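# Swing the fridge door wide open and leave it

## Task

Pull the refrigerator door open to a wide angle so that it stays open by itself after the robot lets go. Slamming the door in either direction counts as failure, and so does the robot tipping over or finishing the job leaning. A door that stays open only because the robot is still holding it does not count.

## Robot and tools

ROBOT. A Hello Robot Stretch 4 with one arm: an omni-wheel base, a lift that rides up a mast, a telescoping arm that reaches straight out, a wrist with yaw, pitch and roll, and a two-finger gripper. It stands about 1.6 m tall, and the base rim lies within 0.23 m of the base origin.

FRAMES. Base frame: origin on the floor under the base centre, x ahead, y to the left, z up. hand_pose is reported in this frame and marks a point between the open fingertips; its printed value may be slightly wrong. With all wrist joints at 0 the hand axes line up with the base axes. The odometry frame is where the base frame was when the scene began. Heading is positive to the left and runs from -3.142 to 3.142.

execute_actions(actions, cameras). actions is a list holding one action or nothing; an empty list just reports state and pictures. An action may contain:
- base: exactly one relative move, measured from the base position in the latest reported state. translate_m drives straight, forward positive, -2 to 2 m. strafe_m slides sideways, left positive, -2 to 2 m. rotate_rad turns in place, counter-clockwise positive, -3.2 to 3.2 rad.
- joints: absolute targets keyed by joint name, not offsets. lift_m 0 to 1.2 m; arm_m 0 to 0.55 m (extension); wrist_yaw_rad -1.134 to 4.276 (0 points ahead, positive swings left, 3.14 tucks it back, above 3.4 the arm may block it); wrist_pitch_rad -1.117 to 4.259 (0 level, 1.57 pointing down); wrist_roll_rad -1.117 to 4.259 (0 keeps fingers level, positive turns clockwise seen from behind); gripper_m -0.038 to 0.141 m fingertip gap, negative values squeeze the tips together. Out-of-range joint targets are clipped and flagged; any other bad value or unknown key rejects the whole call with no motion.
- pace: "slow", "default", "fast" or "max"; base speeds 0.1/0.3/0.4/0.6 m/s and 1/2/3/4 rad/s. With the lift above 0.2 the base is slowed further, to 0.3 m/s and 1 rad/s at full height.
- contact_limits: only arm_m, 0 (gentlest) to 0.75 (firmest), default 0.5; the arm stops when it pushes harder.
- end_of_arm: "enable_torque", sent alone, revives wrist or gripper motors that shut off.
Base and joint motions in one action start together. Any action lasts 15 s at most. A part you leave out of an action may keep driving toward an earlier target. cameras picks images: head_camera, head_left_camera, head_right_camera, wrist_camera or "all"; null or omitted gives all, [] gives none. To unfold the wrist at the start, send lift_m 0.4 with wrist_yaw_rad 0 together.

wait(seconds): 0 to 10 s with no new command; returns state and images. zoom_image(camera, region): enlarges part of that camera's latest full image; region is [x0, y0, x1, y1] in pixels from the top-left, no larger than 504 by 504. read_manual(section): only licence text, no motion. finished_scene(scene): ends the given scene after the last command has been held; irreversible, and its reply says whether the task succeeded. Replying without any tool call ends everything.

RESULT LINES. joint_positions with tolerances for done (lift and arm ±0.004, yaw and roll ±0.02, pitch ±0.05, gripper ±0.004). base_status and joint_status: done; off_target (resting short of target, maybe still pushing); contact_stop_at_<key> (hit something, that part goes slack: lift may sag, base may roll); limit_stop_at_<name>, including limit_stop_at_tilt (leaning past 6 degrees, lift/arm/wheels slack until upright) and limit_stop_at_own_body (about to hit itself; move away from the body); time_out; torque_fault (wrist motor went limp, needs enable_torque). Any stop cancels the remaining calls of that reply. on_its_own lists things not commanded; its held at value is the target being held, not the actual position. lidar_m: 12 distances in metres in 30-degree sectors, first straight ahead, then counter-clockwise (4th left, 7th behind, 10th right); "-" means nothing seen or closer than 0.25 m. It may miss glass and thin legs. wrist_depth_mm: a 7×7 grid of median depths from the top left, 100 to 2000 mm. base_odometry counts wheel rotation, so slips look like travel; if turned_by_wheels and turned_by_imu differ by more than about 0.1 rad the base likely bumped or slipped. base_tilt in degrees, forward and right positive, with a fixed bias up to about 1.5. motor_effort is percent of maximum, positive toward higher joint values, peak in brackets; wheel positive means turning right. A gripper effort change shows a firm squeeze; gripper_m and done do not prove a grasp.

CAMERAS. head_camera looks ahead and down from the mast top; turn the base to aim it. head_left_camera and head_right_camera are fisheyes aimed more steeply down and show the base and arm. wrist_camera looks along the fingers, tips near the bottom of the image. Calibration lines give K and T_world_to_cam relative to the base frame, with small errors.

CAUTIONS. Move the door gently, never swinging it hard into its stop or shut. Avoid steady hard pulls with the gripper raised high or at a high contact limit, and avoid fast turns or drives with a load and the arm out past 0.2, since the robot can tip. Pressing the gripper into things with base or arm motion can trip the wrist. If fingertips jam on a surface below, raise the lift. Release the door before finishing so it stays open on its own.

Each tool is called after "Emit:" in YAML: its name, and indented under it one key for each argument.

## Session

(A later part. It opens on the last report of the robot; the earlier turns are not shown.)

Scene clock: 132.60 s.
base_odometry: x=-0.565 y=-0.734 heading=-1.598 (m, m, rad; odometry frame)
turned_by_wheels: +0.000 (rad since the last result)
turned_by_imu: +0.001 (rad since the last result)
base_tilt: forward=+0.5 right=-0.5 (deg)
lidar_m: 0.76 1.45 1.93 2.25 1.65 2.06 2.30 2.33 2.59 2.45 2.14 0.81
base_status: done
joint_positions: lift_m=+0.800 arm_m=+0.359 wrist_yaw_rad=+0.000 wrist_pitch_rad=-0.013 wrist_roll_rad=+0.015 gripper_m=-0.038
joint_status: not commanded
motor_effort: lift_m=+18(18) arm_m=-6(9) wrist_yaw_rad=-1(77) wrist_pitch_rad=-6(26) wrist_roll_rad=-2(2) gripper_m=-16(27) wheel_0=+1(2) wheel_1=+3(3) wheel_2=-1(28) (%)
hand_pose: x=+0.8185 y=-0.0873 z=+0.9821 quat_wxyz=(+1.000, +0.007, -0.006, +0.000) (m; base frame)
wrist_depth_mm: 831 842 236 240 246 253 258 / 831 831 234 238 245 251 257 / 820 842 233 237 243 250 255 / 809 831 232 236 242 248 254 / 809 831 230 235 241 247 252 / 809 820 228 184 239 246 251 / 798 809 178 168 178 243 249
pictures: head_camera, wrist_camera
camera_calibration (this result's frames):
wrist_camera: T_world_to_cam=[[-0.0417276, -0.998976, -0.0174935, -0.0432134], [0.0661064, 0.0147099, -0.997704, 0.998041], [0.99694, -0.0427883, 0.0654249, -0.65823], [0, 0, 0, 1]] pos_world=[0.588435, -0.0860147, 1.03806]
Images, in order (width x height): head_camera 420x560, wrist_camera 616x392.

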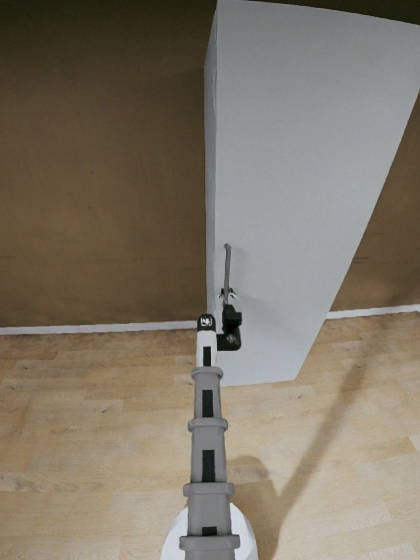

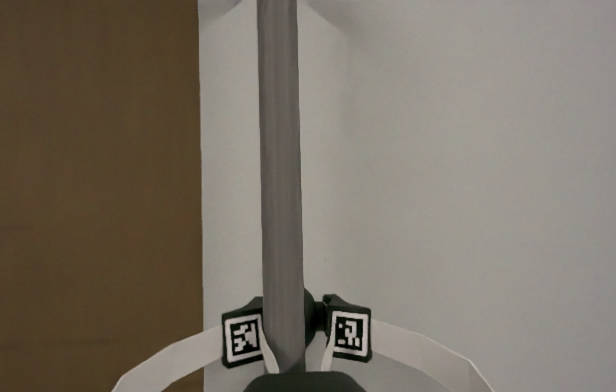

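Emit:
execute_actions:
  actions:
    - {"joints": {"gripper_m": 0.12}}
  cameras: []

Emit:
execute_actions:
  actions:
    - {"base": {"strafe_m": 0.145}, "joints": {"arm_m": 0.0, "lift_m": 0.77}}
  cameras: []

Emit:
execute_actions:
  actions:
    - {"base": {"translate_m": 0.27}, "joints": {"wrist_yaw_rad": 0.6}}
  cameras: ["head_camera"]

Emit:
execute_actions:
  actions:
    - {"base": {"rotate_rad": -0.55}}
  cameras: ["head_camera", "head_left_camera", "wrist_camera"]

Scene clock: 207.93 s.
base_odometry: x=-0.565 y=-0.734 heading=-1.598 (m, m, rad; odometry frame)
turned_by_wheels: +0.000 (rad since the last result)
turned_by_imu: +0.000 (rad since the last result)
base_tilt: forward=+0.5 right=-0.5 (deg)
lidar_m: 0.73 1.47 1.95 2.25 1.63 2.05 2.30 2.35 2.57 2.47 2.17 0.83
base_status: not commanded
joint_positions: lift_m=+0.800 arm_m=+0.359 wrist_yaw_rad=-0.003 wrist_pitch_rad=-0.013 wrist_roll_rad=+0.015 gripper_m=+0.120
joint_status: all done
motor_effort: lift_m=+17(17) arm_m=-3(7) wrist_yaw_rad=+9(9) wrist_pitch_rad=-4(5) wrist_roll_rad=-1(2) gripper_m=+1(10) wheel_0=+1(1) wheel_1=+3(3) wheel_2=-1(0) (%)
hand_pose: x=+0.8176 y=-0.0882 z=+0.9821 quat_wxyz=(+1.000, +0.007, -0.007, -0.001) (m; base frame)
wrist_depth_mm: 831 854 236 241 248 254 260 / 820 842 235 240 246 253 258 / 820 842 235 239 245 252 257 / 820 831 234 238 244 250 256 / 809 831 232 236 242 249 255 / 809 820 229 187 242 247 253 / 809 820 187 156 174 246 251
pictures: none
No camera images: the call's "cameras" was empty. Leave "cameras" out to get every camera's image.

Scene clock: 210.10 s.
base_odometry: x=-0.420 y=-0.738 heading=-1.598 (m, m, rad; odometry frame)
turned_by_wheels: +0.000 (rad since the last result)
turned_by_imu: +0.000 (rad since the last result)
base_tilt: forward=+0.6 right=-0.6 (deg)
lidar_m: 0.82 1.44 1.94 2.11 1.52 1.82 2.29 2.37 2.75 2.61 2.14 0.77
base_status: done
joint_positions: lift_m=+0.770 arm_m=+0.002 wrist_yaw_rad=+0.000 wrist_pitch_rad=-0.013 wrist_roll_rad=+0.015 gripper_m=+0.120
joint_status: all done
joint sent to its limit — the command would take arm_m past its lower limit, so that joint was sent only as far as its limit.
motor_effort: lift_m=+17(16) arm_m=-6(7) wrist_yaw_rad=+2(19) wrist_pitch_rad=-4(4) wrist_roll_rad=-2(2) gripper_m=+0(2) wheel_0=+2(10) wheel_1=+0(11) wheel_2=+1(0) (%)
hand_pose: x=+0.4615 y=-0.0874 z=+0.9522 quat_wxyz=(+1.000, +0.007, -0.006, +0.000) (m; base frame)
wrist_depth_mm: 1160 1205 1229 1060 615 634 654 / 1160 1182 1229 1098 609 627 647 / 1138 1182 1229 1118 609 627 640 / 1138 1182 1205 1160 609 621 634 / 1138 1160 1182 1182 603 615 634 / 1138 1138 1182 1205 535 615 627 / 1138 1138 1182 152 591 609 621
pictures: none
No camera images: the call's "cameras" was empty. Leave "cameras" out to get every camera's image.

Scene clock: 212.47 s.
base_odometry: x=-0.428 y=-1.008 heading=-1.598 (m, m, rad; odometry frame)
turned_by_wheels: +0.000 (rad since the last result)
turned_by_imu: +0.000 (rad since the last result)
base_tilt: forward=+0.6 right=-0.5 (deg)
lidar_m: 0.66 1.17 1.55 2.13 1.66 1.82 2.57 2.64 2.73 2.59 0.79 0.53
base_status: done
joint_positions: lift_m=+0.770 arm_m=+0.002 wrist_yaw_rad=+0.600 wrist_pitch_rad=-0.013 wrist_roll_rad=+0.015 gripper_m=+0.120
joint_status: all done
motor_effort: lift_m=+17(16) arm_m=-6(6) wrist_yaw_rad=+1(0) wrist_pitch_rad=-4(4) wrist_roll_rad=-2(1) gripper_m=+1(0) wheel_0=+1(6) wheel_1=+2(6) wheel_2=-1(9) (%)
hand_pose: x=+0.4605 y=+0.0907 z=+0.9522 quat_wxyz=(+0.955, +0.009, -0.004, +0.295) (m; base frame)
wrist_depth_mm: 1661 1397 1205 1025 917 842 759 / 1618 1366 1182 1042 917 842 759 / 1661 1397 1182 1025 917 842 759 / 1618 1366 1182 1042 917 820 750 / 1618 1366 1182 1042 917 831 759 / 1618 1336 1138 1025 878 809 750 / 1576 1281 1118 152 904 798 750
pictures: head_camera
Images, in order (width x height): head_camera 420x560.

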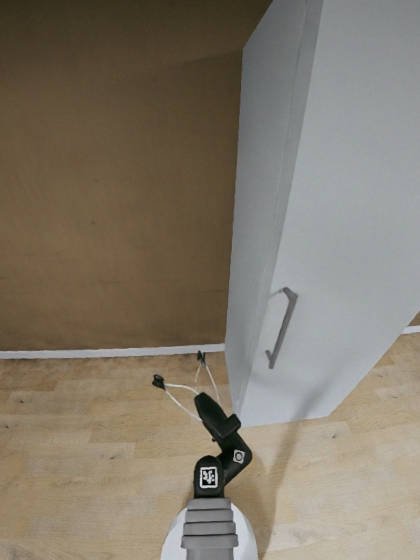

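Scene clock: 213.80 s.
base_odometry: x=-0.428 y=-1.007 heading=-2.148 (m, m, rad; odometry frame)
turned_by_wheels: -0.550 (rad since the last result)
turned_by_imu: -0.553 (rad since the last result)
base_tilt: forward=+0.5 right=-0.4 (deg)
lidar_m: 0.52 0.61 1.18 1.52 2.12 1.69 1.79 2.57 2.64 2.78 2.59 0.83
base_status: done
joint_positions: lift_m=+0.770 arm_m=+0.002 wrist_yaw_rad=+0.600 wrist_pitch_rad=-0.013 wrist_roll_rad=+0.015 gripper_m=+0.120
joint_status: not commanded
motor_effort: lift_m=+17(17) arm_m=-6(6) wrist_yaw_rad=+2(2) wrist_pitch_rad=-4(3) wrist_roll_rad=-1(1) gripper_m=+1(1) wheel_0=+0(2) wheel_1=+2(7) wheel_2=+0(6) (%)
hand_pose: x=+0.4605 y=+0.0907 z=+0.9522 quat_wxyz=(+0.955, +0.009, -0.004, +0.296) (m; base frame)
wrist_depth_mm: 946 960 976 351 351 355 362 / 946 960 960 366 349 353 359 / 946 960 976 389 347 351 357 / 931 946 960 410 345 351 355 / 931 946 960 407 343 347 351 / 931 931 946 436 276 347 351 / 917 931 931 152 307 343 349
pictures: head_camera, head_left_camera, wrist_camera
camera_calibration (this result's frames):
wrist_camera: T_world_to_cam=[[0.529257, -0.848281, -0.0174997, -0.157418], [0.0463969, 0.0495299, -0.997694, 0.995168], [0.847192, 0.527225, 0.0655717, -0.274566], [0, 0, 0, 1]] pos_world=[0.269752, -0.0380671, 1.00812]
Images, in order (width x height): head_camera 420x560, head_left_camera 420x672, wrist_camera 616x392.

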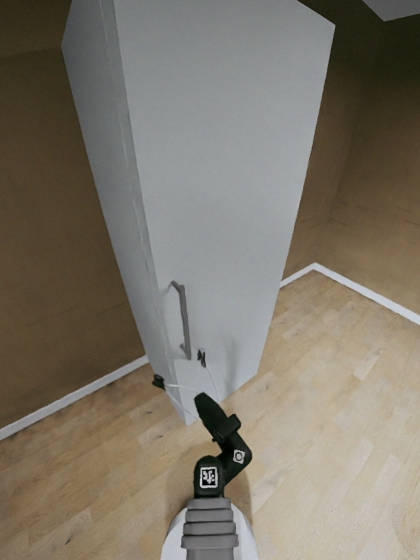

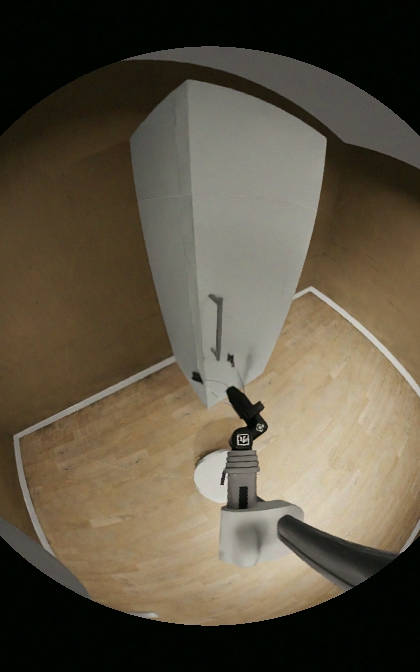

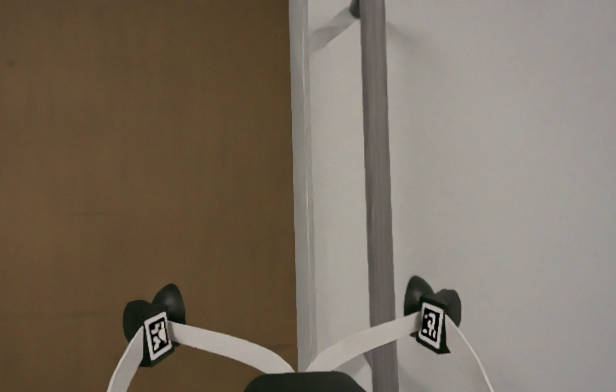

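Emit:
execute_actions:
  actions:
    - {"joints": {"arm_m": 0.11}, "contact_limits": {"arm_m": 0.1}}
  cameras: ["wrist_camera"]

Scene clock: 219.60 s.
base_odometry: x=-0.428 y=-1.007 heading=-2.148 (m, m, rad; odometry frame)
turned_by_wheels: +0.000 (rad since the last result)
turned_by_imu: +0.000 (rad since the last result)
base_tilt: forward=+0.6 right=-0.5 (deg)
lidar_m: 0.51 0.58 1.17 1.51 2.13 1.69 1.81 2.55 2.63 2.78 2.59 0.82
base_status: not commanded
joint_positions: lift_m=+0.770 arm_m=+0.109 wrist_yaw_rad=+0.600 wrist_pitch_rad=-0.013 wrist_roll_rad=+0.015 gripper_m=+0.120
joint_status: all done
motor_effort: lift_m=+17(17) arm_m=+6(7) wrist_yaw_rad=+1(1) wrist_pitch_rad=-4(4) wrist_roll_rad=-1(1) gripper_m=+1(1) wheel_0=+0(0) wheel_1=+2(2) wheel_2=+1(1) (%)
contact_limits: arm_m 0.1
hand_pose: x=+0.5672 y=+0.0907 z=+0.9522 quat_wxyz=(+0.955, +0.009, -0.004, +0.296) (m; base frame)
wrist_depth_mm: 866 866 878 255 259 263 267 / 854 878 878 254 258 263 266 / 854 866 878 252 256 260 264 / 854 854 878 249 255 259 262 / 842 854 866 248 254 257 262 / 842 842 247 248 251 256 258 / 842 842 245 152 251 254 258
pictures: wrist_camera
camera_calibration (this result's frames):
wrist_camera: T_world_to_cam=[[0.529226, -0.8483, -0.0175036, -0.213901], [0.0464705, 0.0495774, -0.997689, 0.990189], [0.847207, 0.52719, 0.0656586, -0.365087], [0, 0, 0, 1]] pos_world=[0.376492, -0.0380737, 1.00813]
Images, in order (width x height): wrist_camera 616x392.

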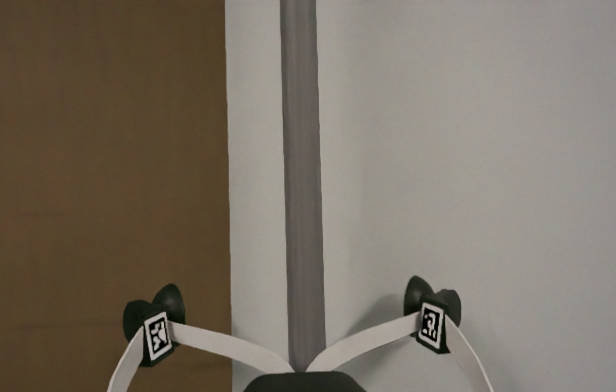

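Emit:
execute_actions:
  actions:
    - {"joints": {"arm_m": 0.103, "gripper_m": 0.0}, "contact_limits": {"arm_m": 0.1}}
  cameras: ["wrist_camera"]

Emit:
execute_actions:
  actions:
    - {"joints": {"arm_m": 0.119, "gripper_m": -0.015}, "contact_limits": {"arm_m": 0.1}, "pace": "slow"}
  cameras: ["wrist_camera"]

Scene clock: 226.50 s.
base_odometry: x=-0.428 y=-1.008 heading=-2.147 (m, m, rad; odometry frame)
turned_by_wheels: +0.000 (rad since the last result)
turned_by_imu: +0.000 (rad since the last result)
base_tilt: forward=+0.6 right=-0.5 (deg)
lidar_m: 0.50 0.60 1.17 1.51 2.13 1.69 1.81 2.57 2.63 2.76 2.59 0.81
base_status: not commanded
joint_positions: lift_m=+0.770 arm_m=+0.104 wrist_yaw_rad=+0.596 wrist_pitch_rad=-0.012 wrist_roll_rad=+0.015 gripper_m=+0.000
joint_status: all done
motor_effort: lift_m=+17(17) arm_m=-6(5) wrist_yaw_rad=+11(13) wrist_pitch_rad=-7(6) wrist_roll_rad=-2(1) gripper_m=-19(22) wheel_0=-3(3) wheel_1=-2(2) wheel_2=+9(9) (%)
contact_limits: arm_m 0.1
hand_pose: x=+0.5628 y=+0.0897 z=+0.9520 quat_wxyz=(+0.956, +0.009, -0.004, +0.294) (m; base frame)
wrist_depth_mm: 878 878 878 256 263 267 271 / 854 866 891 255 260 265 268 / 854 866 878 254 259 264 267 / 854 866 866 251 258 262 266 / 842 866 866 251 257 260 264 / 842 854 866 194 255 259 262 / 831 842 182 182 186 257 260
pictures: wrist_camera
camera_calibration (this result's frames):
wrist_camera: T_world_to_cam=[[0.526251, -0.85015, -0.0174742, -0.210604], [0.0460476, 0.0490116, -0.997736, 0.990571], [0.849082, 0.524255, 0.0649397, -0.360907], [0, 0, 0, 1]] pos_world=[0.371657, -0.038387, 1.00809]
Images, in order (width x height): wrist_camera 616x392.

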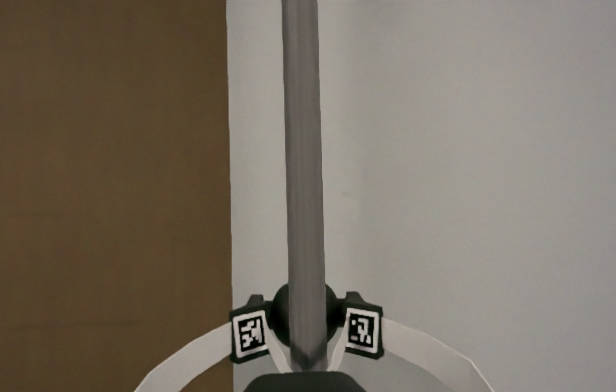

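Scene clock: 227.60 s.
base_odometry: x=-0.428 y=-1.008 heading=-2.148 (m, m, rad; odometry frame)
turned_by_wheels: -0.001 (rad since the last result)
turned_by_imu: -0.001 (rad since the last result)
base_tilt: forward=+0.7 right=-0.5 (deg)
lidar_m: 0.52 0.59 1.17 1.50 2.12 1.68 1.78 2.57 2.64 2.77 2.59 0.81
base_status: not commanded
joint_positions: lift_m=+0.770 arm_m=+0.118 wrist_yaw_rad=+0.600 wrist_pitch_rad=-0.013 wrist_roll_rad=+0.015 gripper_m=-0.015
joint_status: all done
motor_effort: lift_m=+17(17) arm_m=+7(8) wrist_yaw_rad=+1(10) wrist_pitch_rad=-5(7) wrist_roll_rad=-2(2) gripper_m=-8(19) wheel_0=-3(3) wheel_1=-1(2) wheel_2=+2(9) (%)
contact_limits: arm_m 0.1
hand_pose: x=+0.5762 y=+0.0906 z=+0.9521 quat_wxyz=(+0.955, +0.009, -0.004, +0.295) (m; base frame)
wrist_depth_mm: 866 866 246 248 252 256 259 / 854 866 245 245 251 254 257 / 854 854 243 244 249 253 256 / 842 854 243 243 248 251 255 / 831 854 241 241 246 250 253 / 831 842 854 187 245 248 252 / 831 831 183 173 179 247 251
pictures: wrist_camera
camera_calibration (this result's frames):
wrist_camera: T_world_to_cam=[[0.529003, -0.84844, -0.0174947, -0.218604], [0.0463116, 0.0494478, -0.997702, 0.98983], [0.847356, 0.526977, 0.0654507, -0.37255], [0, 0, 0, 1]] pos_world=[0.385484, -0.0380918, 1.00812]
Images, in order (width x height): wrist_camera 616x392.

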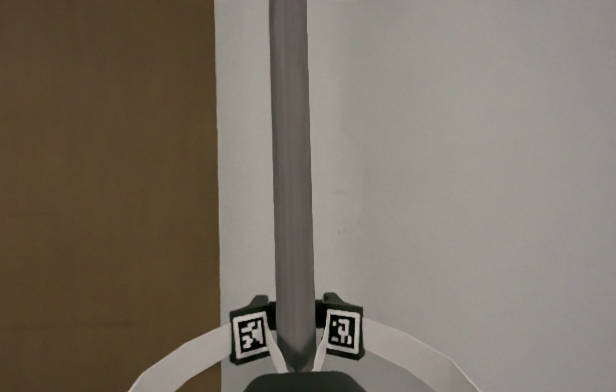

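Emit:
execute_actions:
  actions:
    - {"joints": {"gripper_m": -0.038}}
  cameras: []

Emit:
execute_actions:
  actions:
    - {"base": {"strafe_m": -0.012}, "joints": {"arm_m": 0.093}, "pace": "slow"}
  cameras: ["head_camera", "wrist_camera"]

Scene clock: 233.03 s.
base_odometry: x=-0.428 y=-1.008 heading=-2.148 (m, m, rad; odometry frame)
turned_by_wheels: +0.000 (rad since the last result)
turned_by_imu: +0.000 (rad since the last result)
base_tilt: forward=+0.5 right=-0.5 (deg)
lidar_m: 0.52 0.59 1.17 1.54 2.12 1.69 1.81 2.57 2.62 2.76 2.59 0.83
base_status: not commanded
joint_positions: lift_m=+0.770 arm_m=+0.118 wrist_yaw_rad=+0.602 wrist_pitch_rad=-0.013 wrist_roll_rad=+0.015 gripper_m=-0.038
joint_status: all done
motor_effort: lift_m=+17(17) arm_m=+4(6) wrist_yaw_rad=-4(5) wrist_pitch_rad=-6(5) wrist_roll_rad=-2(2) gripper_m=-18(18) wheel_0=-2(2) wheel_1=-1(1) wheel_2=+2(3) (%)
hand_pose: x=+0.5766 y=+0.0912 z=+0.9521 quat_wxyz=(+0.955, +0.009, -0.004, +0.296) (m; base frame)
wrist_depth_mm: 854 878 245 246 250 253 256 / 854 866 243 244 249 253 255 / 842 866 242 243 247 251 253 / 842 854 866 241 246 249 252 / 842 854 854 240 245 248 250 / 831 842 854 185 243 246 249 / 831 842 177 175 178 245 248
pictures: none
No camera images: the call's "cameras" was empty. Leave "cameras" out to get every camera's image.

Scene clock: 233.97 s.
base_odometry: x=-0.438 y=-1.001 heading=-2.147 (m, m, rad; odometry frame)
turned_by_wheels: +0.001 (rad since the last result)
turned_by_imu: +0.015 (rad since the last result)
base_tilt: forward=+0.6 right=-0.5 (deg)
lidar_m: 0.49 0.60 1.17 1.53 2.11 1.69 1.85 2.56 2.62 2.72 2.58 0.79
base_status: done
joint_positions: lift_m=+0.770 arm_m=+0.114 wrist_yaw_rad=+0.606 wrist_pitch_rad=-0.012 wrist_roll_rad=+0.015 gripper_m=-0.037
joint_status: arm_m contact_stop (moved -0.004 of -0.025)
on_its_own: arm_m is slack since a contact_stop (your +0.093 is given up); wrist_yaw_rad is at rest, and its effort (-17) is outside its rest range (-13 to +13)
motor_effort: lift_m=+18(17) arm_m=+0(19) wrist_yaw_rad=-17(30) wrist_pitch_rad=-7(10) wrist_roll_rad=-2(1) gripper_m=-21(28) wheel_0=+4(11) wheel_1=-2(10) wheel_2=+10(20) (%)
hand_pose: x=+0.5719 y=+0.0925 z=+0.9519 quat_wxyz=(+0.954, +0.009, -0.004, +0.298) (m; base frame)
wrist_depth_mm: 878 866 246 246 249 251 253 / 866 866 878 245 248 250 252 / 866 866 866 244 246 248 250 / 854 866 866 242 245 248 249 / 854 866 866 240 244 245 248 / 842 854 866 186 243 244 246 / 842 854 178 176 178 243 245
pictures: head_camera, wrist_camera
camera_calibration (this result's frames):
wrist_camera: T_world_to_cam=[[0.534431, -0.845031, -0.0174674, -0.218189], [0.0454605, 0.0493751, -0.997745, 0.990261], [0.843989, 0.532432, 0.0648032, -0.367789], [0, 0, 0, 1]] pos_world=[0.381999, -0.0374477, 1.00805]
Images, in order (width x height): head_camera 420x560, wrist_camera 616x392.

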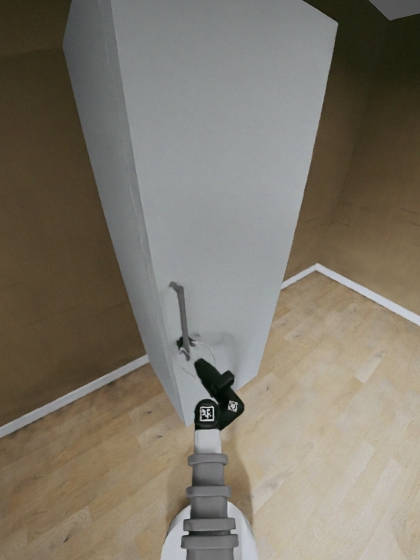

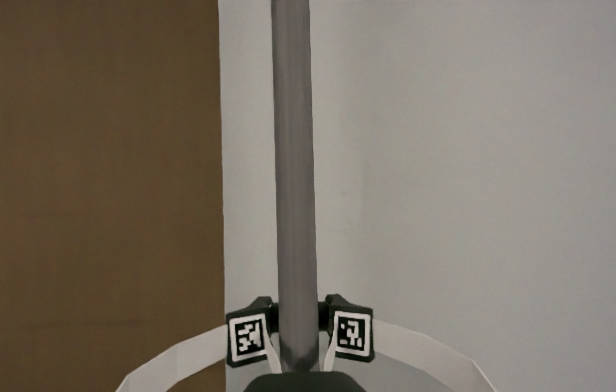

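Emit:
execute_actions:
  actions:
    - {"joints": {"arm_m": 0.09}, "contact_limits": {"arm_m": 0.75}, "pace": "slow"}
  cameras: ["head_camera", "wrist_camera"]

Scene clock: 238.47 s.
base_odometry: x=-0.438 y=-1.001 heading=-2.148 (m, m, rad; odometry frame)
turned_by_wheels: -0.001 (rad since the last result)
turned_by_imu: +0.001 (rad since the last result)
base_tilt: forward=+0.6 right=-0.4 (deg)
lidar_m: 0.49 0.57 1.16 1.52 2.14 1.73 1.88 2.57 2.63 2.75 2.57 0.76
base_status: not commanded
joint_positions: lift_m=+0.770 arm_m=+0.091 wrist_yaw_rad=+0.599 wrist_pitch_rad=-0.012 wrist_roll_rad=+0.015 gripper_m=-0.038
joint_status: all done
motor_effort: lift_m=+19(19) arm_m=-7(22) wrist_yaw_rad=+3(28) wrist_pitch_rad=-8(19) wrist_roll_rad=-1(2) gripper_m=-18(28) wheel_0=-2(10) wheel_1=-2(17) wheel_2=+2(23) (%)
contact_limits: arm_m 0.75
hand_pose: x=+0.5497 y=+0.0905 z=+0.9516 quat_wxyz=(+0.955, +0.009, -0.003, +0.295) (m; base frame)
wrist_depth_mm: 866 866 878 246 249 252 254 / 866 866 866 244 248 251 253 / 854 866 878 243 247 250 252 / 854 866 854 241 246 249 251 / 842 854 854 240 244 247 249 / 831 842 854 186 243 246 248 / 842 842 178 176 240 244 247
pictures: head_camera, wrist_camera
camera_calibration (this result's frames):
wrist_camera: T_world_to_cam=[[0.528574, -0.848708, -0.0174444, -0.204472], [0.0453728, 0.0487665, -0.997779, 0.991189], [0.847674, 0.526609, 0.064285, -0.348977], [0, 0, 0, 1]] pos_world=[0.358925, -0.0380993, 1.00786]
Images, in order (width x height): head_camera 420x560, wrist_camera 616x392.

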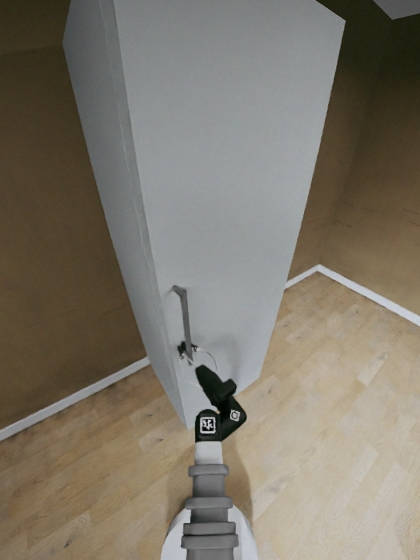

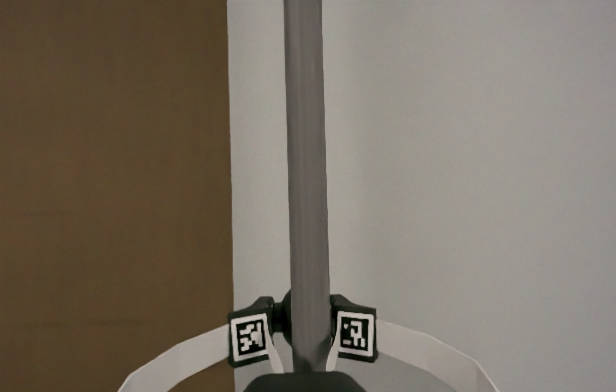

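Emit:
zoom_image:
  camera: "head_camera"
  region: [50, 0, 290, 450]

Region (50, 0, 290, 450) of head_camera's 420x560 image, scaled by 1.120, with more detail than that image has; it fills the left 269 columns of this view, and the rest is white.

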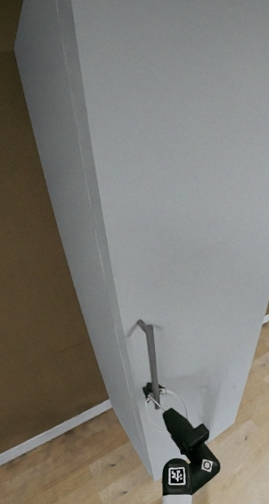

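Emit:
zoom_image:
  camera: "head_camera"
  region: [90, 60, 210, 240]

Region (90, 60, 210, 240) of head_camera's 420x560 image, scaled by 2.800, with more detail than that image has.

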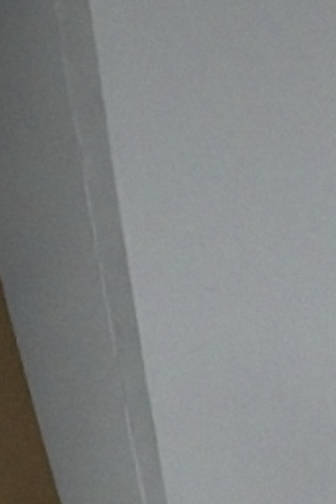

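Emit:
execute_actions:
  actions:
    - {"base": {"strafe_m": -0.02}, "joints": {"arm_m": 0.06}, "contact_limits": {"arm_m": 0.75}, "pace": "slow"}
  cameras: ["head_camera", "wrist_camera"]

Scene clock: 268.70 s.
base_odometry: x=-0.455 y=-0.991 heading=-2.148 (m, m, rad; odometry frame)
turned_by_wheels: +0.000 (rad since the last result)
turned_by_imu: +0.026 (rad since the last result)
base_tilt: forward=+0.6 right=-0.4 (deg)
lidar_m: 0.46 0.53 1.13 1.52 2.17 1.74 1.90 2.60 2.65 2.69 2.55 0.72
base_status: done
joint_positions: lift_m=+0.770 arm_m=+0.063 wrist_yaw_rad=+0.599 wrist_pitch_rad=-0.010 wrist_roll_rad=+0.014 gripper_m=-0.037
joint_status: all done
motor_effort: lift_m=+19(19) arm_m=-15(21) wrist_yaw_rad=+3(30) wrist_pitch_rad=-12(16) wrist_roll_rad=+0(1) gripper_m=-24(28) wheel_0=-3(9) wheel_1=-6(15) wheel_2=+13(24) (%)
contact_limits: arm_m 0.75
hand_pose: x=+0.5210 y=+0.0905 z=+0.9512 quat_wxyz=(+0.955, +0.008, -0.003, +0.295) (m; base frame)
wrist_depth_mm: 891 878 891 247 249 250 252 / 866 866 878 245 248 249 250 / 866 878 878 244 247 247 249 / 866 866 866 243 245 247 247 / 866 866 866 242 244 245 246 / 854 866 866 185 242 244 245 / 854 854 174 177 240 241 244
pictures: head_camera, wrist_camera
camera_calibration (this result's frames):
wrist_camera: T_world_to_cam=[[0.52841, -0.848819, -0.0170258, -0.189688], [0.0443877, 0.047648, -0.997877, 0.992781], [0.847828, 0.526532, 0.0628548, -0.323372], [0, 0, 0, 1]] pos_world=[0.330329, -0.0380496, 1.00777]
Images, in order (width x height): head_camera 420x560, wrist_camera 616x392.

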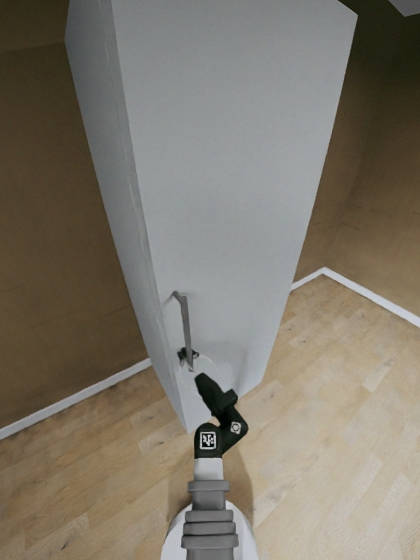

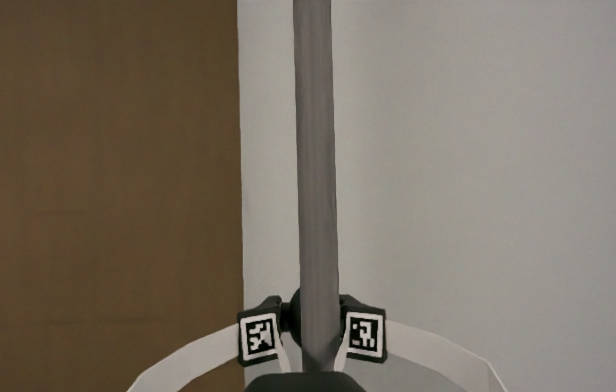

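Emit:
execute_actions:
  actions:
    - {"base": {"strafe_m": -0.008}, "joints": {"arm_m": 0.072, "lift_m": 0.74}, "contact_limits": {"arm_m": 0.2}, "pace": "slow"}
  cameras: ["head_camera", "wrist_camera"]

Scene clock: 335.37 s.
base_odometry: x=-0.461 y=-0.987 heading=-2.147 (m, m, rad; odometry frame)
turned_by_wheels: +0.000 (rad since the last result)
turned_by_imu: +0.000 (rad since the last result)
base_tilt: forward=+0.7 right=-0.4 (deg)
lidar_m: 0.47 0.55 1.15 1.52 2.17 1.72 1.91 2.60 2.65 2.69 2.54 0.74
base_status: done
joint_positions: lift_m=+0.740 arm_m=+0.071 wrist_yaw_rad=+0.602 wrist_pitch_rad=-0.015 wrist_roll_rad=+0.014 gripper_m=-0.038
joint_status: all done
motor_effort: lift_m=+16(16) arm_m=+6(13) wrist_yaw_rad=-7(7) wrist_pitch_rad=+1(38) wrist_roll_rad=+1(1) gripper_m=-15(22) wheel_0=+4(7) wheel_1=-4(9) wheel_2=+3(12) (%)
contact_limits: arm_m 0.2
hand_pose: x=+0.5290 y=+0.0914 z=+0.9228 quat_wxyz=(+0.955, +0.009, -0.005, +0.297) (m; base frame)
wrist_depth_mm: 878 891 878 247 247 249 249 / 878 878 878 244 246 247 247 / 878 878 878 243 244 246 246 / 866 878 866 242 244 244 245 / 854 866 866 240 242 243 243 / 854 854 866 183 240 241 242 / 854 854 179 176 179 239 240
pictures: head_camera, wrist_camera
camera_calibration (this result's frames):
wrist_camera: T_world_to_cam=[[0.531305, -0.84701, -0.0169957, -0.195315], [0.0481638, 0.0502286, -0.997576, 0.961565], [0.845811, 0.529198, 0.0674819, -0.332314], [0, 0, 0, 1]] pos_world=[0.338534, -0.0378718, 0.978339]
Images, in order (width x height): head_camera 420x560, wrist_camera 616x392.

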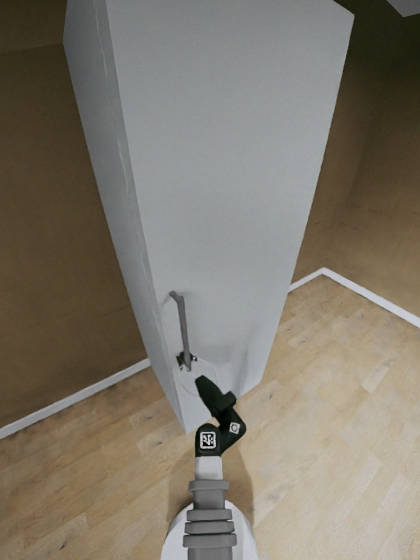

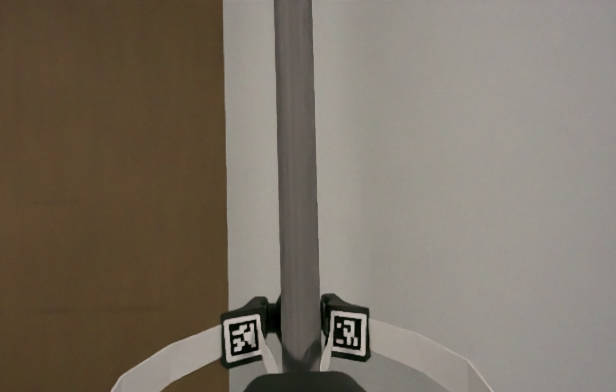

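Emit:
execute_actions:
  actions: []

Scene clock: 343.07 s.
base_odometry: x=-0.461 y=-0.987 heading=-2.147 (m, m, rad; odometry frame)
turned_by_wheels: +0.000 (rad since the last result)
turned_by_imu: +0.000 (rad since the last result)
base_tilt: forward=+0.5 right=-0.4 (deg)
lidar_m: 0.48 0.55 1.15 1.54 2.17 1.72 1.93 2.60 2.66 2.68 2.53 0.74
base_status: done
joint_positions: lift_m=+0.740 arm_m=+0.071 wrist_yaw_rad=+0.602 wrist_pitch_rad=-0.015 wrist_roll_rad=+0.014 gripper_m=-0.038
joint_status: all done
motor_effort: lift_m=+16(16) arm_m=+6(13) wrist_yaw_rad=-7(7) wrist_pitch_rad=+1(38) wrist_roll_rad=+0(1) gripper_m=-16(22) wheel_0=+4(7) wheel_1=-4(9) wheel_2=+3(12) (%)
contact_limits: arm_m 0.2
hand_pose: x=+0.5290 y=+0.0914 z=+0.9228 quat_wxyz=(+0.955, +0.009, -0.005, +0.297) (m; base frame)
wrist_depth_mm: 891 878 891 246 248 249 249 / 878 891 878 245 246 247 248 / 878 878 878 243 245 245 247 / 866 878 866 242 243 244 245 / 854 866 866 240 242 243 243 / 854 854 854 183 241 242 242 / 854 854 179 176 179 239 240
pictures: head_camera, head_left_camera, head_right_camera, wrist_camera
camera_calibration (this result's frames):
wrist_camera: T_world_to_cam=[[0.531305, -0.84701, -0.016996, -0.195315], [0.0481636, 0.0502289, -0.997576, 0.961565], [0.845811, 0.529198, 0.0674819, -0.332314], [0, 0, 0, 1]] pos_world=[0.338534, -0.0378718, 0.978339]
Images, in order (width x height): head_camera 420x560, head_left_camera 420x672, head_right_camera 420x672, wrist_camera 616x392.

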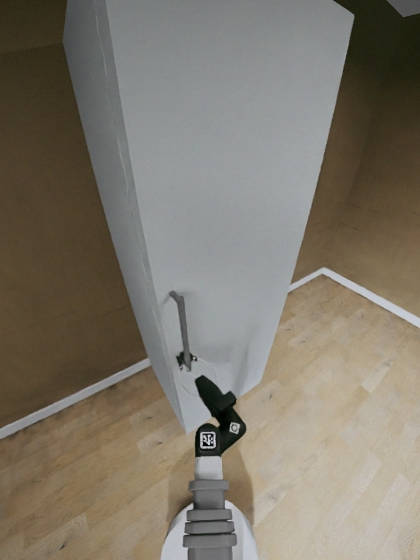

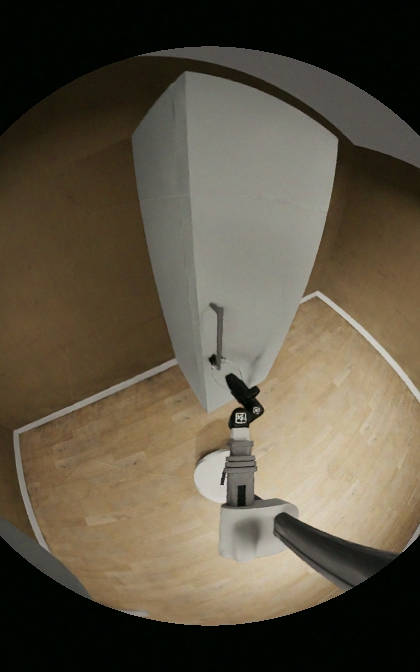

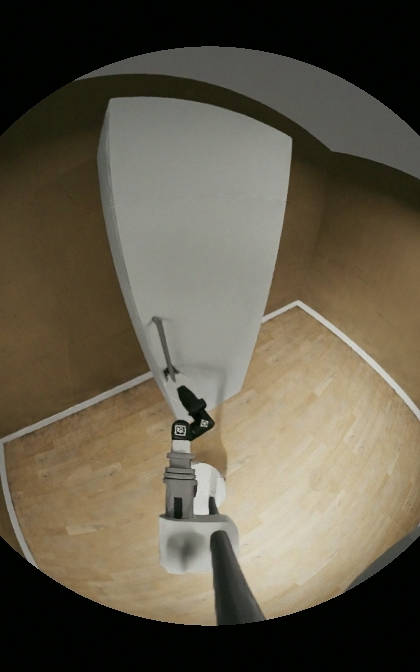

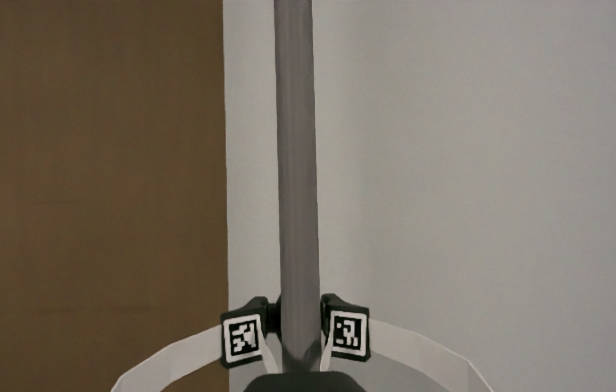

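Emit:
execute_actions:
  actions:
    - {"joints": {"lift_m": 0.733}, "pace": "slow"}
  cameras: ["wrist_camera"]

Scene clock: 380.40 s.
base_odometry: x=-0.461 y=-0.987 heading=-2.147 (m, m, rad; odometry frame)
turned_by_wheels: +0.000 (rad since the last result)
turned_by_imu: +0.000 (rad since the last result)
base_tilt: forward=+0.5 right=-0.5 (deg)
lidar_m: 0.48 0.55 1.14 1.53 2.18 1.73 1.92 2.60 2.65 2.67 2.53 0.73
base_status: not commanded
joint_positions: lift_m=+0.733 arm_m=+0.071 wrist_yaw_rad=+0.602 wrist_pitch_rad=-0.015 wrist_roll_rad=+0.014 gripper_m=-0.038
joint_status: all done
motor_effort: lift_m=+16(16) arm_m=+6(6) wrist_yaw_rad=-6(6) wrist_pitch_rad=+1(1) wrist_roll_rad=+0(0) gripper_m=-18(16) wheel_0=+4(4) wheel_1=-3(3) wheel_2=+3(3) (%)
hand_pose: x=+0.5291 y=+0.0914 z=+0.9158 quat_wxyz=(+0.955, +0.009, -0.005, +0.297) (m; base frame)
wrist_depth_mm: 891 878 878 246 248 248 249 / 878 878 878 245 246 247 248 / 866 878 866 243 245 246 246 / 866 878 866 242 243 244 245 / 854 866 866 240 242 242 243 / 854 866 866 184 240 241 241 / 854 854 178 176 179 239 241
pictures: wrist_camera
camera_calibration (this result's frames):
wrist_camera: T_world_to_cam=[[0.531259, -0.847039, -0.0169988, -0.195428], [0.0481639, 0.0502281, -0.997576, 0.954589], [0.845839, 0.529153, 0.0674808, -0.331861], [0, 0, 0, 1]] pos_world=[0.338548, -0.0378772, 0.971347]
Images, in order (width x height): wrist_camera 616x392.

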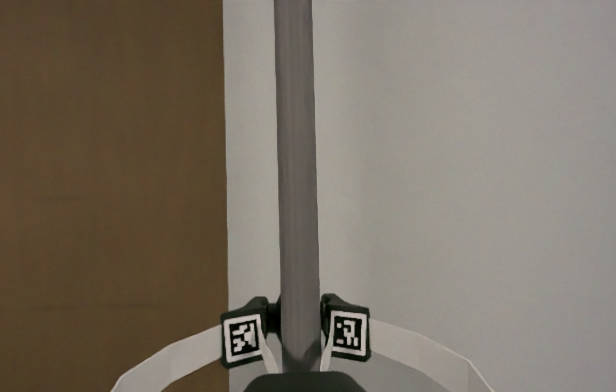

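Emit:
execute_actions:
  actions:
    - {"joints": {"lift_m": 0.725}, "pace": "slow"}
  cameras: ["wrist_camera", "head_left_camera"]

Scene clock: 383.33 s.
base_odometry: x=-0.461 y=-0.986 heading=-2.147 (m, m, rad; odometry frame)
turned_by_wheels: +0.000 (rad since the last result)
turned_by_imu: +0.000 (rad since the last result)
base_tilt: forward=+0.4 right=-0.5 (deg)
lidar_m: 0.47 0.52 1.14 1.52 2.17 1.72 1.94 2.60 2.67 2.68 2.55 0.73
base_status: not commanded
joint_positions: lift_m=+0.726 arm_m=+0.071 wrist_yaw_rad=+0.602 wrist_pitch_rad=-0.023 wrist_roll_rad=+0.014 gripper_m=-0.038
joint_status: all done
on_its_own: wrist_pitch_rad is at rest, and its effort (+26) is outside its rest range (-23 to +23)
motor_effort: lift_m=+12(16) arm_m=+6(6) wrist_yaw_rad=-7(6) wrist_pitch_rad=+26(26) wrist_roll_rad=+0(0) gripper_m=-14(15) wheel_0=+4(4) wheel_1=-3(3) wheel_2=+3(4) (%)
hand_pose: x=+0.5290 y=+0.0913 z=+0.9105 quat_wxyz=(+0.955, +0.010, -0.009, +0.297) (m; base frame)
wrist_depth_mm: 891 891 891 249 251 251 252 / 891 891 891 247 248 249 249 / 878 878 878 245 246 247 248 / 866 866 866 242 244 245 246 / 866 866 866 241 242 243 244 / 866 854 239 185 240 241 241 / 842 854 181 175 178 239 240
pictures: head_left_camera, wrist_camera
camera_calibration (this result's frames):
wrist_camera: T_world_to_cam=[[0.53125, -0.847037, -0.0173963, -0.195199], [0.0550841, 0.0550235, -0.996964, 0.944642], [0.845423, 0.528679, 0.0758895, -0.338838], [0, 0, 0, 1]] pos_world=[0.338126, -0.0381812, 0.964093]
Images, in order (width x height): head_left_camera 420x672, wrist_camera 616x392.

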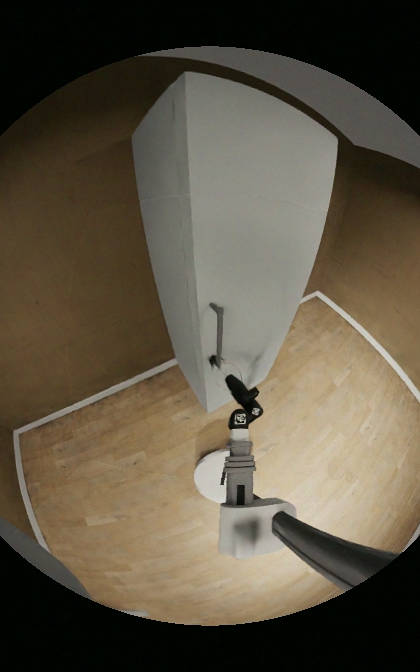

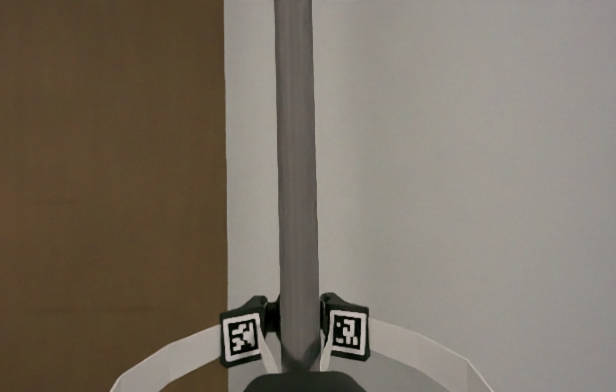

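Emit:
execute_actions:
  actions:
    - {"joints": {"lift_m": 0.736, "arm_m": 0.060, "gripper_m": 0.04}, "pace": "slow"}
  cameras: ["wrist_camera"]

Scene clock: 444.20 s.
base_odometry: x=-0.461 y=-0.986 heading=-2.148 (m, m, rad; odometry frame)
turned_by_wheels: +0.000 (rad since the last result)
turned_by_imu: +0.000 (rad since the last result)
base_tilt: forward=+0.4 right=-0.5 (deg)
lidar_m: 0.47 0.52 1.16 1.54 2.17 1.72 1.95 2.59 2.64 2.65 2.53 0.74
base_status: not commanded
joint_positions: lift_m=+0.736 arm_m=+0.061 wrist_yaw_rad=+0.600 wrist_pitch_rad=-0.013 wrist_roll_rad=+0.014 gripper_m=+0.040
joint_status: all done
motor_effort: lift_m=+22(25) arm_m=-6(13) wrist_yaw_rad=+1(5) wrist_pitch_rad=-5(25) wrist_roll_rad=+0(0) gripper_m=-2(18) wheel_0=+1(4) wheel_1=-3(3) wheel_2=+2(7) (%)
hand_pose: x=+0.5195 y=+0.0906 z=+0.9177 quat_wxyz=(+0.955, +0.009, -0.004, +0.295) (m; base frame)
wrist_depth_mm: 891 891 891 255 256 258 258 / 878 891 891 253 255 256 258 / 878 878 891 252 254 255 256 / 878 866 878 251 252 254 254 / 866 878 878 249 251 252 253 / 866 854 224 213 250 250 251 / 866 866 247 156 247 250 250
pictures: wrist_camera
camera_calibration (this result's frames):
wrist_camera: T_world_to_cam=[[0.528969, -0.848471, -0.0169889, -0.189672], [0.0464934, 0.048963, -0.997718, 0.958036], [0.847366, 0.526972, 0.0653483, -0.322167], [0, 0, 0, 1]] pos_world=[0.328782, -0.0380667, 0.97368]
Images, in order (width x height): wrist_camera 616x392.

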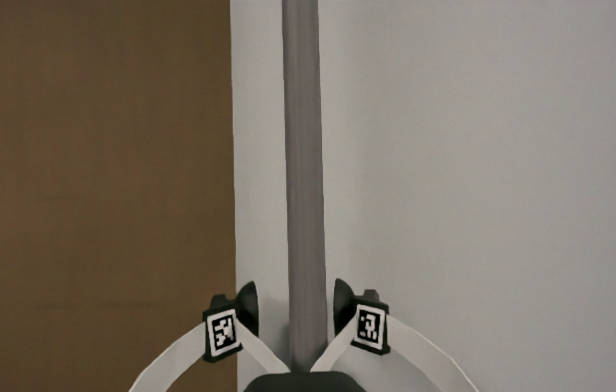

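Emit:
execute_actions:
  actions:
    - {"base": {"translate_m": -0.13}, "joints": {"wrist_pitch_rad": -0.8, "gripper_m": 0.09}}
  cameras: ["wrist_camera", "head_camera"]

Emit:
execute_actions:
  actions:
    - {"base": {"strafe_m": -0.251}, "joints": {"lift_m": 0.575}}
  cameras: []

Emit:
execute_actions:
  actions:
    - {"base": {"rotate_rad": 0.577}, "joints": {"wrist_yaw_rad": 0.08, "arm_m": 0.2}}
  cameras: ["wrist_camera", "head_camera"]

Scene clock: 453.63 s.
base_odometry: x=-0.390 y=-0.878 heading=-2.148 (m, m, rad; odometry frame)
turned_by_wheels: +0.000 (rad since the last result)
turned_by_imu: +0.000 (rad since the last result)
base_tilt: forward=+0.6 right=-0.5 (deg)
lidar_m: 0.61 0.76 1.27 1.69 2.09 1.62 1.87 2.50 2.56 2.75 2.62 0.89
base_status: done
joint_positions: lift_m=+0.736 arm_m=+0.061 wrist_yaw_rad=+0.600 wrist_pitch_rad=-0.798 wrist_roll_rad=+0.014 gripper_m=+0.090
joint_status: all done
motor_effort: lift_m=+22(22) arm_m=-6(7) wrist_yaw_rad=+1(1) wrist_pitch_rad=-3(10) wrist_roll_rad=+0(0) gripper_m=+1(2) wheel_0=-1(1) wheel_1=-3(7) wheel_2=-1(9) (%)
hand_pose: x=+0.4475 y=+0.0415 z=+1.1206 quat_wxyz=(+0.879, +0.121, -0.369, +0.275) (m; base frame)
wrist_depth_mm: 1336 1397 1397 1430 1464 1464 1464 / 1499 1537 1537 1499 891 891 1576 / 1708 1708 1708 798 732 723 732 / 1576 1576 1576 750 615 615 609 / 1366 1366 1366 946 530 535 535 / 1182 1205 1160 1118 218 469 469 / 1060 1025 1008 158 377 410 421
pictures: head_camera, wrist_camera
camera_calibration (this result's frames):
wrist_camera: T_world_to_cam=[[0.549405, -0.834509, -0.0418094, -0.171704], [0.612895, 0.436503, -0.658654, 0.51675], [0.567903, 0.336243, 0.751284, -0.884238], [0, 0, 0, 1]] pos_world=[0.279783, -0.0715324, 0.997494]
Images, in order (width x height): head_camera 420x560, wrist_camera 616x392.

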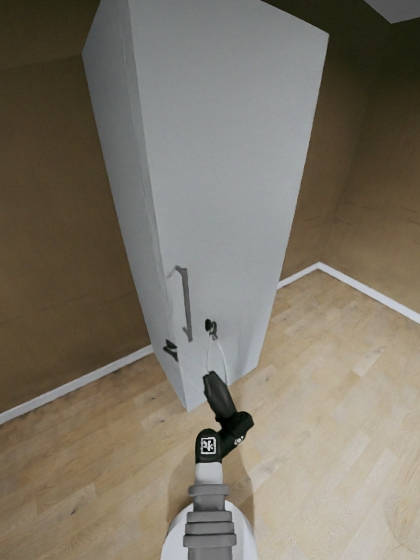

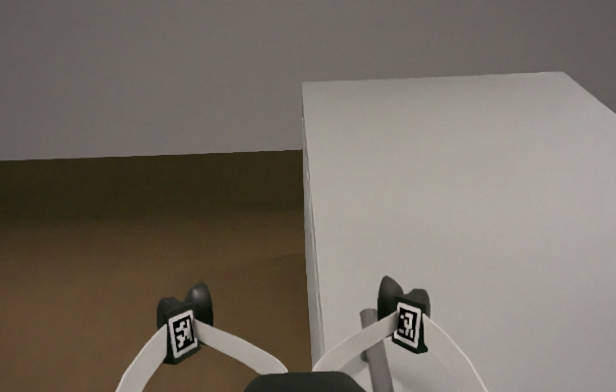

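Scene clock: 455.77 s.
base_odometry: x=-0.601 y=-0.741 heading=-2.148 (m, m, rad; odometry frame)
turned_by_wheels: +0.000 (rad since the last result)
turned_by_imu: +0.000 (rad since the last result)
base_tilt: forward=+0.6 right=-0.5 (deg)
lidar_m: 0.76 0.67 1.41 1.89 2.31 1.72 2.15 2.36 2.43 2.54 2.40 2.02
base_status: done
joint_positions: lift_m=+0.575 arm_m=+0.061 wrist_yaw_rad=+0.600 wrist_pitch_rad=-0.798 wrist_roll_rad=+0.014 gripper_m=+0.090
joint_status: all done
motor_effort: lift_m=+16(16) arm_m=-6(6) wrist_yaw_rad=+1(1) wrist_pitch_rad=-3(3) wrist_roll_rad=+0(0) gripper_m=-1(0) wheel_0=+0(8) wheel_1=+0(10) wheel_2=-1(0) (%)
hand_pose: x=+0.4475 y=+0.0415 z=+0.9601 quat_wxyz=(+0.879, +0.121, -0.369, +0.275) (m; base frame)
wrist_depth_mm: 1537 1537 1576 1576 1576 1618 1661 / 1661 1708 1708 1708 1756 1808 1808 / 1921 1863 1060 960 976 1983 1983 / 1756 1756 854 820 820 842 1708 / 1537 1537 732 707 707 707 1499 / 1336 1336 609 627 217 621 647 / 1205 1160 535 158 549 539 554
pictures: none
No camera images: the call's "cameras" was empty. Leave "cameras" out to get every camera's image.

Scene clock: 457.23 s.
base_odometry: x=-0.601 y=-0.741 heading=-1.571 (m, m, rad; odometry frame)
turned_by_wheels: +0.577 (rad since the last result)
turned_by_imu: +0.581 (rad since the last result)
base_tilt: forward=+0.6 right=-0.5 (deg)
lidar_m: 0.68 1.42 2.00 2.32 1.73 2.27 2.36 2.48 2.50 2.40 1.91 0.74
base_status: done
joint_positions: lift_m=+0.575 arm_m=+0.199 wrist_yaw_rad=+0.080 wrist_pitch_rad=-0.798 wrist_roll_rad=+0.014 gripper_m=+0.090
joint_status: all done
motor_effort: lift_m=+17(17) arm_m=+6(10) wrist_yaw_rad=+0(6) wrist_pitch_rad=-3(2) wrist_roll_rad=+0(0) gripper_m=-2(1) wheel_0=-1(8) wheel_1=+0(8) wheel_2=+1(7) (%)
hand_pose: x=+0.5774 y=-0.0710 z=+0.9601 quat_wxyz=(+0.920, +0.022, -0.388, +0.040) (m; base frame)
wrist_depth_mm: 1537 1537 1576 1537 976 946 1618 / 1708 1708 1661 809 778 750 723 / 1863 1863 1863 661 640 621 603 / 1576 1576 1537 549 539 525 517 / 1397 1336 1308 477 469 459 452 / 1205 1182 1138 418 218 404 402 / 1078 1008 991 158 362 355 362
pictures: head_camera, wrist_camera
camera_calibration (this result's frames):
wrist_camera: T_world_to_cam=[[0.0624998, -0.997164, -0.0419257, -0.0739688], [0.748786, 0.0746228, -0.658598, 0.276276], [0.659859, 0.00976885, 0.751326, -0.875855], [0, 0, 0, 1]] pos_world=[0.375692, -0.0858195, 0.836906]
Images, in order (width x height): head_camera 420x560, wrist_camera 616x392.

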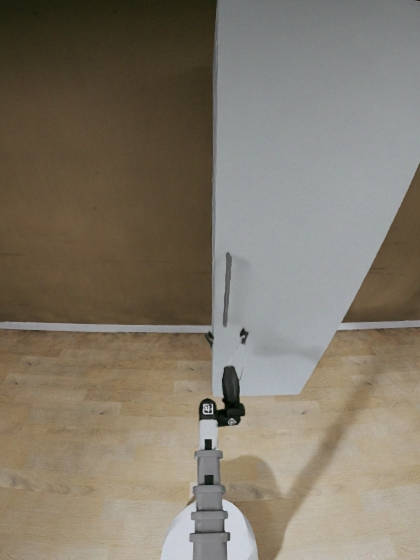

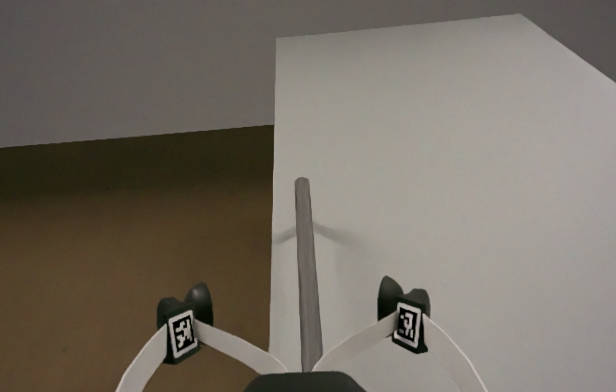

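Emit:
execute_actions:
  actions:
    - {"joints": {"arm_m": 0.33, "gripper_m": 0.06}, "contact_limits": {"arm_m": 0.2}}
  cameras: ["wrist_camera"]

Scene clock: 468.57 s.
base_odometry: x=-0.601 y=-0.741 heading=-1.571 (m, m, rad; odometry frame)
turned_by_wheels: +0.000 (rad since the last result)
turned_by_imu: +0.000 (rad since the last result)
base_tilt: forward=+0.5 right=-0.5 (deg)
lidar_m: 0.67 1.44 1.99 2.30 1.74 2.26 2.37 2.45 2.48 2.40 1.90 0.76
base_status: not commanded
joint_positions: lift_m=+0.575 arm_m=+0.329 wrist_yaw_rad=+0.080 wrist_pitch_rad=-0.799 wrist_roll_rad=+0.014 gripper_m=+0.060
joint_status: all done
motor_effort: lift_m=+17(16) arm_m=+6(8) wrist_yaw_rad=-1(1) wrist_pitch_rad=-2(3) wrist_roll_rad=+0(0) gripper_m=-1(0) wheel_0=-1(1) wheel_1=-1(0) wheel_2=+0(0) (%)
contact_limits: arm_m 0.2
hand_pose: x=+0.7074 y=-0.0710 z=+0.9601 quat_wxyz=(+0.920, +0.022, -0.388, +0.040) (m; base frame)
wrist_depth_mm: 1537 1537 1576 676 647 621 585 / 1708 1756 1756 521 508 488 473 / 1661 1618 1576 421 415 402 392 / 1397 1366 1336 347 351 342 336 / 1182 1160 1138 303 307 300 296 / 1060 1025 265 264 216 265 263 / 931 891 258 163 234 237 236
pictures: wrist_camera
camera_calibration (this result's frames):
wrist_camera: T_world_to_cam=[[0.0623244, -0.997174, -0.0419407, -0.0819943], [0.748833, 0.0745014, -0.658558, 0.178889], [0.659822, 0.00963767, 0.75136, -0.961638], [0, 0, 0, 1]] pos_world=[0.505662, -0.0858221, 0.836906]
Images, in order (width x height): wrist_camera 616x392.

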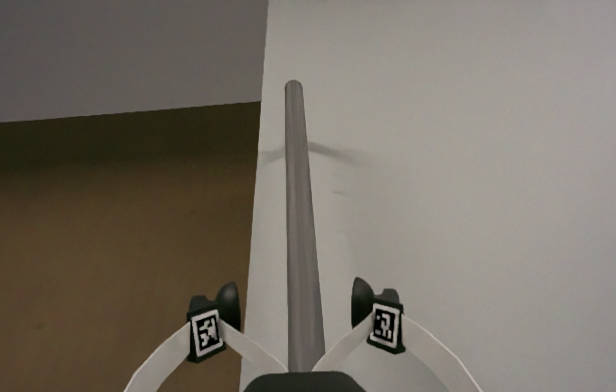

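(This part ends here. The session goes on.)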